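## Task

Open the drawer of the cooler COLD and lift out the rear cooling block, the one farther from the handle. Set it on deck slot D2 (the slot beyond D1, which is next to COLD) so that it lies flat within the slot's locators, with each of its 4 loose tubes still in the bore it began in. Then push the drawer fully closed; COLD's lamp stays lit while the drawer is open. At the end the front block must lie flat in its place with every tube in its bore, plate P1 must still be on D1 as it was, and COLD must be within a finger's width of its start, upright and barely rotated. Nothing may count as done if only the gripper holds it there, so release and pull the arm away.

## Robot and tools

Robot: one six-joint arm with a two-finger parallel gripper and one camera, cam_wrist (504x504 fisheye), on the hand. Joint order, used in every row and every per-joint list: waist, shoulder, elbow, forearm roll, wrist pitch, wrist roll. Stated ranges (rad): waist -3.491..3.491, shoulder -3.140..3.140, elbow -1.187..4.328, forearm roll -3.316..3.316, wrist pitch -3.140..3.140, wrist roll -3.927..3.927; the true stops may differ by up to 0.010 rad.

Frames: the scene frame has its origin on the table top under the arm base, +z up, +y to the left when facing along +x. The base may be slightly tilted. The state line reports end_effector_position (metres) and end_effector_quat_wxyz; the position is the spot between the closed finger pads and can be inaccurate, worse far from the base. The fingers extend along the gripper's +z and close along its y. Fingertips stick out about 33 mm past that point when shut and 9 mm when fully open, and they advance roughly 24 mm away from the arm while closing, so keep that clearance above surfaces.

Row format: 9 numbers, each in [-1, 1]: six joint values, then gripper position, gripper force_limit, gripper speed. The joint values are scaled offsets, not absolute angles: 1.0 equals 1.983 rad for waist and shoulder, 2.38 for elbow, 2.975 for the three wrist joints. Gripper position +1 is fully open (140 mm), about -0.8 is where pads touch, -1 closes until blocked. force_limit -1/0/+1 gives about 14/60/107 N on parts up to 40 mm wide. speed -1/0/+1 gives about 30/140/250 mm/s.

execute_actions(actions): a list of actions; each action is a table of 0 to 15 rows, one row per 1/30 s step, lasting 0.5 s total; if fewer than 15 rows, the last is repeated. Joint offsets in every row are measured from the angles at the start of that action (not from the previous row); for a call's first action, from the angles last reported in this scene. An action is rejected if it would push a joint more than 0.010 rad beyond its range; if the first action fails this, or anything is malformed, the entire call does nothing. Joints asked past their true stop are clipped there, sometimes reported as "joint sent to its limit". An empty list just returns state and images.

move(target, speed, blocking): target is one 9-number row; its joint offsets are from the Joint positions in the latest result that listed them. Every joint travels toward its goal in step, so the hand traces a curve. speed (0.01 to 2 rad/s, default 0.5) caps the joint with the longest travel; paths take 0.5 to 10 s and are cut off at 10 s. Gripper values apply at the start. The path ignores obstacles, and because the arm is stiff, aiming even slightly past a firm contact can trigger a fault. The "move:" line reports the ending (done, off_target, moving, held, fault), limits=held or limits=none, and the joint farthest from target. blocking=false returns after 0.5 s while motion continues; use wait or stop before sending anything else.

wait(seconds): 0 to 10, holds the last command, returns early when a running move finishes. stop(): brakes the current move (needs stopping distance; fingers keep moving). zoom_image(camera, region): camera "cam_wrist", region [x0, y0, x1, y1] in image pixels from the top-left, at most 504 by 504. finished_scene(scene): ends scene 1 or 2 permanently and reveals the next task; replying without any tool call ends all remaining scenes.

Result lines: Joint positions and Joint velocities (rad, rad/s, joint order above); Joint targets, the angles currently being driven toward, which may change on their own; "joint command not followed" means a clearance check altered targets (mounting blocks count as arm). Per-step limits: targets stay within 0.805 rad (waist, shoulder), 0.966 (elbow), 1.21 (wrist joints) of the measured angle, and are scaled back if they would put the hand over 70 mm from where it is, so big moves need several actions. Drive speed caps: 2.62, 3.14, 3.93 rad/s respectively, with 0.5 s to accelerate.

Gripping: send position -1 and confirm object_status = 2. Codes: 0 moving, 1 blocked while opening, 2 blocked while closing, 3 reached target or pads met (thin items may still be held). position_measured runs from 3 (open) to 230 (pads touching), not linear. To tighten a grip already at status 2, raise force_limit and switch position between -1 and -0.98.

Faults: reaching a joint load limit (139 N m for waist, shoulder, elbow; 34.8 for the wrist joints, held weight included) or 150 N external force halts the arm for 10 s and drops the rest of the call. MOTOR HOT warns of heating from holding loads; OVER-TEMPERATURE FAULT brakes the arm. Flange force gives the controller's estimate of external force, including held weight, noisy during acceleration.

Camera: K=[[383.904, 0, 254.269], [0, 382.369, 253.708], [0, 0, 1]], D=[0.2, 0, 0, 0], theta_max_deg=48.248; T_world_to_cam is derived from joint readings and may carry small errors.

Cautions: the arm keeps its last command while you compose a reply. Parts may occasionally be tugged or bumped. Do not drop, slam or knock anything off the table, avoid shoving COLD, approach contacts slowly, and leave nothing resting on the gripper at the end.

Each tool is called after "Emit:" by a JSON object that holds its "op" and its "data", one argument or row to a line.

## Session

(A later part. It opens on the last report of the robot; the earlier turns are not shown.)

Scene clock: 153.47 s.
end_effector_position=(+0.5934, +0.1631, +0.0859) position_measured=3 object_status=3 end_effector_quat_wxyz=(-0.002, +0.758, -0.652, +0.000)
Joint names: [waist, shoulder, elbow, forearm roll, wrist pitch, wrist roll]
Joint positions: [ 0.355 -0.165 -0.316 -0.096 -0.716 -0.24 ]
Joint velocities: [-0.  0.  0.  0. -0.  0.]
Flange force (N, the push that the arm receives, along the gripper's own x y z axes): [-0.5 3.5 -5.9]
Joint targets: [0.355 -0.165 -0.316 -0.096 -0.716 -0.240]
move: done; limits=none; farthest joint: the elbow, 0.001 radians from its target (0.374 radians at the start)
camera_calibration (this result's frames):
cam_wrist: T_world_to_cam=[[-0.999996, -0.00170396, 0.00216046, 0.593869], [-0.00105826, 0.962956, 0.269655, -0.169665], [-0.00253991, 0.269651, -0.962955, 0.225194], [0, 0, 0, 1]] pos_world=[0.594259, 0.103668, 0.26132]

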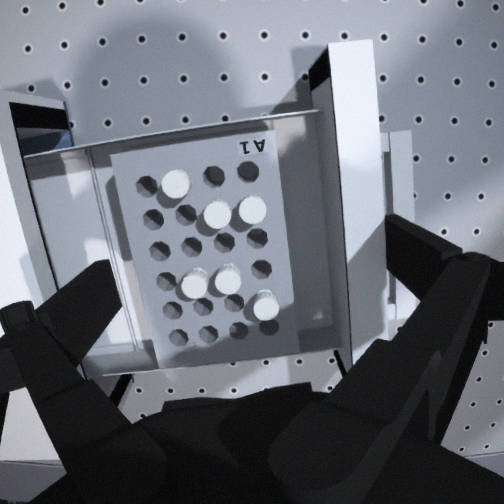

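Emit:
{"op": "move", "data": {
  "target": [0,-0.055,0,0,-0.0367,0,1,0,0],
  "speed": 0.2
}}

Emit:
{"op": "move", "data": {
  "target": [0.0656,-0.1,-0.1315,0.0494,0.038,-0.603,1,0,0],
  "speed": 1.0
}}

Emit:
{"op": "move", "data": {
  "target": [0,0.0605,0,0,0.0403,0,1,0,0],
  "speed": 0.12
}}

Scene clock: 155.30 s.
end_effector_position=(+0.5863, +0.1662, +0.1382) position_measured=3 object_status=3 end_effector_quat_wxyz=(-0.003, +0.760, -0.650, -0.003)
Joint names: [waist, shoulder, elbow, forearm roll, wrist pitch, wrist roll]
Joint positions: [ 0.355 -0.274 -0.316 -0.096 -0.826 -0.24 ]
Joint velocities: [ 0.    -0.001 -0.001 -0.    -0.001 -0.   ]
Flange force (N, the push that the arm receives, along the gripper's own x y z axes): [1.1 3.0 -4.3]
Joint targets: [0.355 -0.274 -0.316 -0.096 -0.826 -0.240]
move: done; limits=none; farthest joint: the waist, 0.000 radians from its target (0.000 radians at the start)
camera_calibration (this result's frames):
cam_wrist: T_world_to_cam=[[-0.999944, -0.0090618, 0.00549093, 0.58733], [-0.00719324, 0.961087, 0.276153, -0.183757], [-0.0077797, 0.276098, -0.961098, 0.276518], [0, 0, 0, 1]] pos_world=[0.588127, 0.105583, 0.313281]

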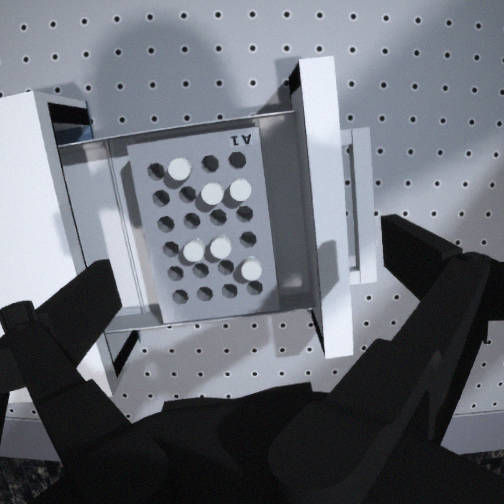

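Scene clock: 157.73 s.
end_effector_position=(+0.4958, +0.1483, +0.1322) position_measured=3 object_status=3 end_effector_quat_wxyz=(+0.002, -0.068, +0.998, -0.005)
Joint names: [waist, shoulder, elbow, forearm roll, wrist pitch, wrist roll]
Joint positions: [ 0.485 -0.472 -0.629  0.05  -0.713 -2.034]
Joint velocities: [-0.    -0.     0.001  0.     0.    -0.001]
Flange force (N, the push that the arm receives, along the gripper's own x y z axes): [-1.6 -2.5 -3.1]
Joint targets: [0.485 -0.472 -0.629 0.050 -0.713 -2.034]
move: done; limits=none; farthest joint: the waist, 0.000 radians from its target (0.130 radians at the start)
camera_calibration (this result's frames):
cam_wrist: T_world_to_cam=[[0.0112307, 0.99992, -0.00590355, -0.152693], [0.962344, -0.00920464, 0.271677, -0.501814], [0.271601, -0.00873236, -0.96237, 0.178816], [0, 0, 0, 1]] pos_world=[0.436066, 0.149623, 0.307517]

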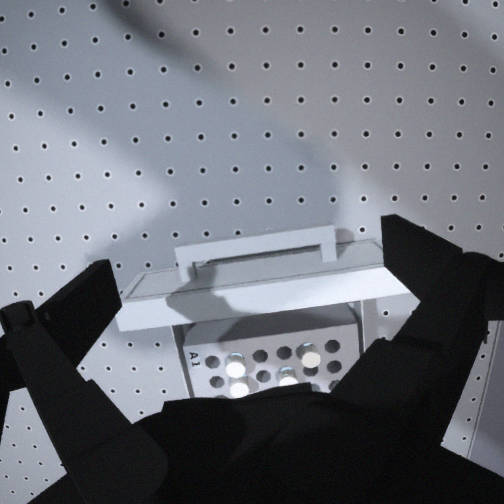

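Scene clock: 159.10 s.
end_effector_position=(+0.4998, +0.1540, +0.0862) position_measured=3 object_status=3 end_effector_quat_wxyz=(+0.001, -0.070, +0.998, -0.003)
Joint names: [waist, shoulder, elbow, forearm roll, wrist pitch, wrist roll]
Joint positions: [ 0.485 -0.352 -0.629  0.051 -0.593 -2.034]
Joint velocities: [-0.001  0.001  0.001  0.     0.001  0.   ]
Flange force (N, the push that the arm receives, along the gripper's own x y z axes): [4.8 0.6 -6.2]
Joint targets: [0.485 -0.352 -0.629 0.050 -0.593 -2.034]
move: done; limits=none; farthest joint: the forearm roll, 0.001 radians from its target (0.000 radians at the start)
camera_calibration (this result's frames):
cam_wrist: T_world_to_cam=[[0.00754822, 0.99997, -0.00196058, -0.157243], [0.9631, -0.00674238, 0.26906, -0.493677], [0.269039, -0.00391916, -0.963121, 0.13415], [0, 0, 0, 1]] pos_world=[0.440555, 0.154435, 0.261723]

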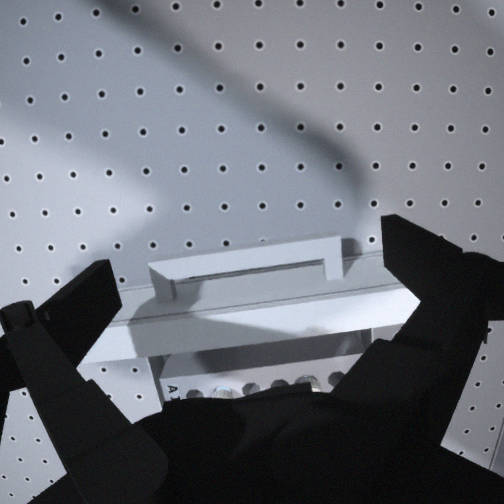

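Emit:
{"op": "move", "data": {
  "target": [-0.0514,0.0756,0.103,-0.0387,-0.0313,0.0585,1,0,0],
  "speed": 0.1
}}

Emit:
{"op": "move", "data": {
  "target": [-0.0369,0.0757,0.0982,-0.021,-0.0307,0.0293,1,0,0],
  "speed": 0.08
}}

Scene clock: 162.80 s.
end_effector_position=(+0.5735, +0.1618, +0.0851) position_measured=3 object_status=3 end_effector_quat_wxyz=(+0.001, -0.072, +0.997, -0.001)
Joint names: [waist, shoulder, elbow, forearm roll, wrist pitch, wrist roll]
Joint positions: [ 0.383 -0.202 -0.384 -0.065 -0.686 -1.86 ]
Joint velocities: [-0.     0.002  0.003  0.    -0.     0.001]
Flange force (N, the push that the arm receives, along the gripper's own x y z axes): [4.2 -0.3 -3.2]
Joint targets: [0.383 -0.202 -0.384 -0.065 -0.686 -1.860]
move: done; limits=none; farthest joint: the waist, 0.000 radians from its target (0.102 radians at the start)
camera_calibration (this result's frames):
cam_wrist: T_world_to_cam=[[0.00315359, 0.999992, 0.00225085, -0.163456], [0.962849, -0.00364422, 0.270015, -0.564723], [0.270021, 0.00131572, -0.962854, 0.111869], [0, 0, 0, 1]] pos_world=[0.514052, 0.16125, 0.260565]

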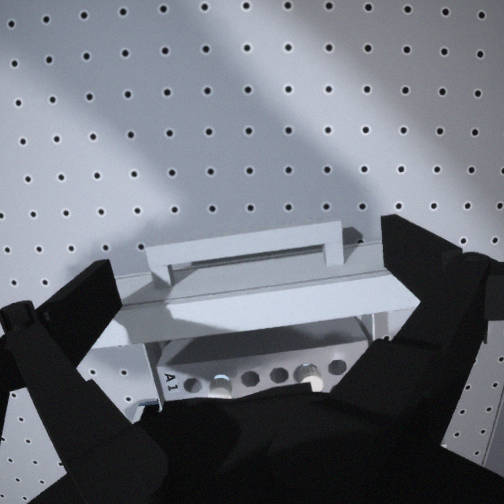

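Scene clock: 166.07 s.
end_effector_position=(+0.6440, +0.1666, +0.0774) position_measured=3 object_status=3 end_effector_quat_wxyz=(+0.001, -0.067, +0.998, -0.001)
Joint names: [waist, shoulder, elbow, forearm roll, wrist pitch, wrist roll]
Joint positions: [ 0.31  -0.052 -0.15  -0.127 -0.777 -1.773]
Joint velocities: [-0.     0.002  0.002 -0.001 -0.     0.   ]
Flange force (N, the push that the arm receives, along the gripper's own x y z axes): [6.0 -0.6 -6.4]
Joint targets: [0.310 -0.052 -0.150 -0.127 -0.777 -1.773]
move: done; limits=none; farthest joint: the shoulder, 0.001 radians from its target (0.151 radians at the start)
camera_calibration (this result's frames):
cam_wrist: T_world_to_cam=[[0.0128491, 0.999914, 0.00249656, -0.174715], [0.963123, -0.0130473, 0.268745, -0.629012], [0.268755, -0.00104864, -0.963208, 0.0866664], [0, 0, 0, 1]] pos_world=[0.584769, 0.166584, 0.252958]

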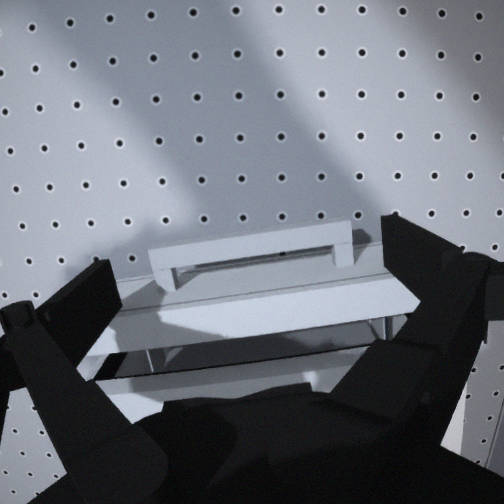

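Emit:
{"op": "move", "data": {
  "target": [-0.0056,0.0122,0.0192,-0.0027,-0.0076,0.0043,1,0,0],
  "speed": 0.03
}}

Scene clock: 168.30 s.
end_effector_position=(+0.6574, +0.1681, +0.0782) position_measured=3 object_status=3 end_effector_quat_wxyz=(+0.001, -0.068, +0.998, -0.001)
Joint names: [waist, shoulder, elbow, forearm roll, wrist pitch, wrist roll]
Joint positions: [ 0.299 -0.028 -0.104 -0.135 -0.8   -1.76 ]
Joint velocities: [-0.001  0.    -0.001  0.    -0.     0.   ]
Flange force (N, the push that the arm receives, along the gripper's own x y z axes): [3.8 -2.4 -4.1]
Joint targets: [0.299 -0.028 -0.104 -0.135 -0.800 -1.760]
move: done; limits=none; farthest joint: the waist, 0.000 radians from its target (0.011 radians at the start)
camera_calibration (this result's frames):
cam_wrist: T_world_to_cam=[[0.0121879, 0.999921, 0.00313778, -0.176023], [0.963149, -0.0125828, 0.268674, -0.642238], [0.268692, -0.000252418, -0.963226, 0.0837392], [0, 0, 0, 1]] pos_world=[0.598216, 0.167949, 0.253765]

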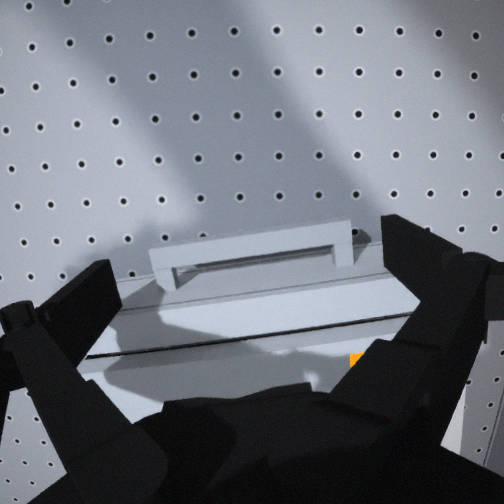

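Emit:
{"op": "move", "data": {
  "target": [-0.0016,0.0035,0.0055,-0.0008,-0.0022,0.0012,1,0,0],
  "speed": 0.015
}}

Scene clock: 169.67 s.
end_effector_position=(+0.6611, +0.1685, +0.0784) position_measured=3 object_status=3 end_effector_quat_wxyz=(+0.000, -0.068, +0.998, -0.001)
Joint names: [waist, shoulder, elbow, forearm roll, wrist pitch, wrist roll]
Joint positions: [ 0.295 -0.021 -0.092 -0.138 -0.806 -1.757]
Joint velocities: [-0.    -0.     0.002 -0.001  0.     0.001]
Flange force (N, the push that the arm receives, along the gripper's own x y z axes): [11.9 1.3 -8.9]
Joint targets: [0.295 -0.021 -0.091 -0.137 -0.806 -1.757]
move: done; limits=none; farthest joint: the elbow, 0.001 radians from its target (0.013 radians at the start)
camera_calibration (this result's frames):
cam_wrist: T_world_to_cam=[[0.0121532, 0.99992, 0.00338772, -0.176452], [0.963218, -0.0126166, 0.268426, -0.645849], [0.268447, 0.0000008672, -0.963294, 0.083049], [0, 0, 0, 1]] pos_world=[0.601943, 0.168289, 0.253961]

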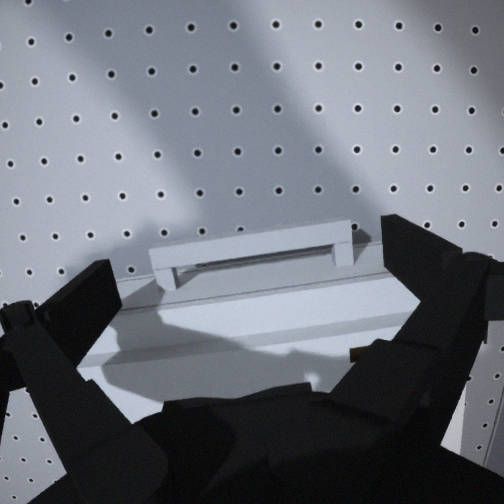

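Emit:
{"op": "move", "data": {
  "target": [-0.0012,0.0026,0.0041,-0.0006,-0.0016,0.0009,1,0,0],
  "speed": 0.015
}}

Emit:
{"op": "move", "data": {
  "target": [0.004,-0.0087,-0.0137,0.0019,0.0054,-0.0031,1,0,0],
  "speed": 0.1
}}

Emit:
{"op": "move", "data": {
  "target": [-0.029,-0.1175,0.0303,-0.011,-0.1056,0.012,1,0,0],
  "speed": 0.3
}}

Scene clock: 171.07 s.
end_effector_position=(+0.6638, +0.1688, +0.0785) position_measured=3 object_status=3 end_effector_quat_wxyz=(+0.000, -0.068, +0.998, -0.001)
Joint names: [waist, shoulder, elbow, forearm roll, wrist pitch, wrist roll]
Joint positions: [ 0.293 -0.016 -0.082 -0.139 -0.811 -1.754]
Joint velocities: [-0.001  0.001  0.002 -0.     0.     0.   ]
Flange force (N, the push that the arm receives, along the gripper's own x y z axes): [76.5 7.4 -37.0]
Joint targets: [0.293 -0.016 -0.082 -0.139 -0.811 -1.754]
move: done; limits=none; farthest joint: the waist, 0.000 radians from its target (0.003 radians at the start)
camera_calibration (this result's frames):
cam_wrist: T_world_to_cam=[[0.0121681, 0.999919, 0.00362888, -0.176787], [0.963266, -0.0126955, 0.268247, -0.64849], [0.268272, 0.000231532, -0.963343, 0.0825058], [0, 0, 0, 1]] pos_world=[0.604686, 0.16852, 0.254079]

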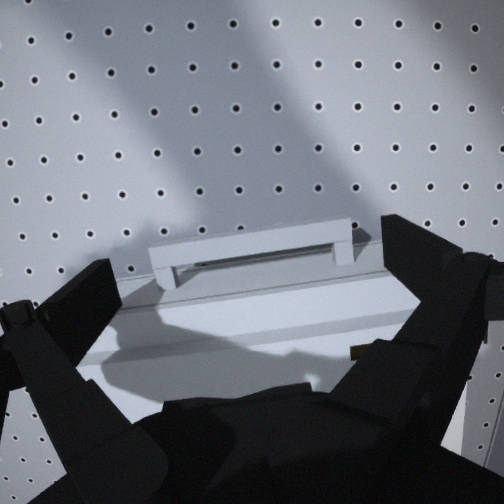

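Scene clock: 171.87 s.
end_effector_position=(+0.6543, +0.1678, +0.0780) position_measured=3 object_status=3 end_effector_quat_wxyz=(+0.000, -0.067, +0.998, -0.001)
Joint names: [waist, shoulder, elbow, forearm roll, wrist pitch, wrist roll]
Joint positions: [ 0.301 -0.033 -0.114 -0.134 -0.795 -1.763]
Joint velocities: [ 0.    -0.001 -0.002 -0.     0.001 -0.   ]
Flange force (N, the push that the arm receives, along the gripper's own x y z axes): [2.7 1.4 -3.3]
Joint targets: [0.301 -0.033 -0.115 -0.134 -0.795 -1.763]
move: done; limits=none; farthest joint: the waist, 0.000 radians from its target (0.008 radians at the start)
camera_calibration (this result's frames):
cam_wrist: T_world_to_cam=[[0.0129213, 0.999912, 0.00309431, -0.176158], [0.963267, -0.0132778, 0.268216, -0.639063], [0.268233, -0.00048505, -0.963354, 0.0846589], [0, 0, 0, 1]] pos_world=[0.595156, 0.167698, 0.253508]

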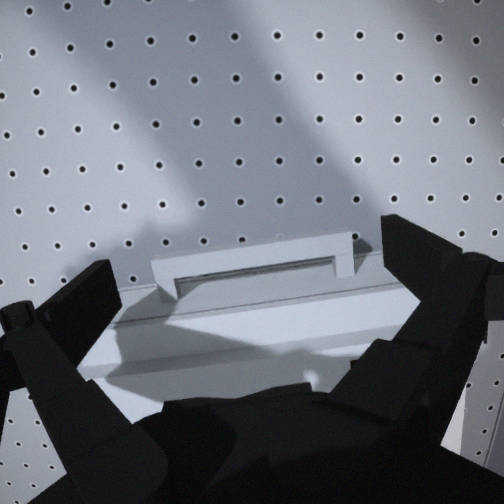

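Scene clock: 173.37 s.
end_effector_position=(+0.6446, +0.1675, +0.2327) position_measured=3 object_status=3 end_effector_quat_wxyz=(-0.004, -0.072, +0.997, +0.007)
Joint names: [waist, shoulder, elbow, forearm roll, wrist pitch, wrist roll]
Joint positions: [ 0.244 -0.266 -0.042 -0.166 -1.109 -1.727]
Joint velocities: [ 0.    -0.001  0.001 -0.    -0.001  0.   ]
Flange force (N, the push that the arm receives, along the gripper's own x y z axes): [-1.8 -4.6 -3.7]
Joint targets: [0.243 -0.266 -0.042 -0.166 -1.109 -1.727]
move: done; limits=none; farthest joint: the elbow, 0.001 radians from its target (0.073 radians at the start)
camera_calibration (this result's frames):
cam_wrist: T_world_to_cam=[[0.00289018, 0.999843, 0.0174871, -0.173022], [0.965686, -0.00733196, 0.259608, -0.671773], [0.259695, 0.0161368, -0.965556, 0.239552], [0, 0, 0, 1]] pos_world=[0.587011, 0.164204, 0.408724]

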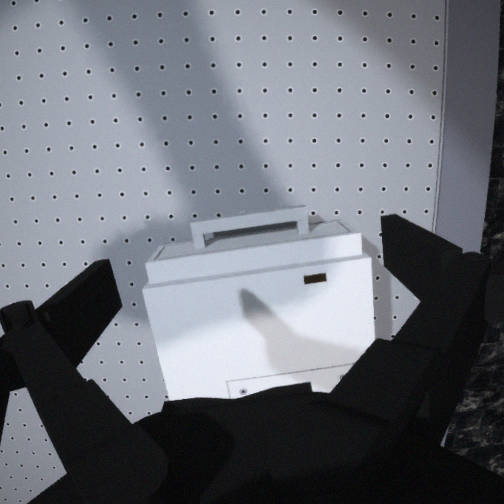

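Emit:
{"op": "finished_scene", "data": {
  "scene": 1
}}

The scene is finished: the task was done.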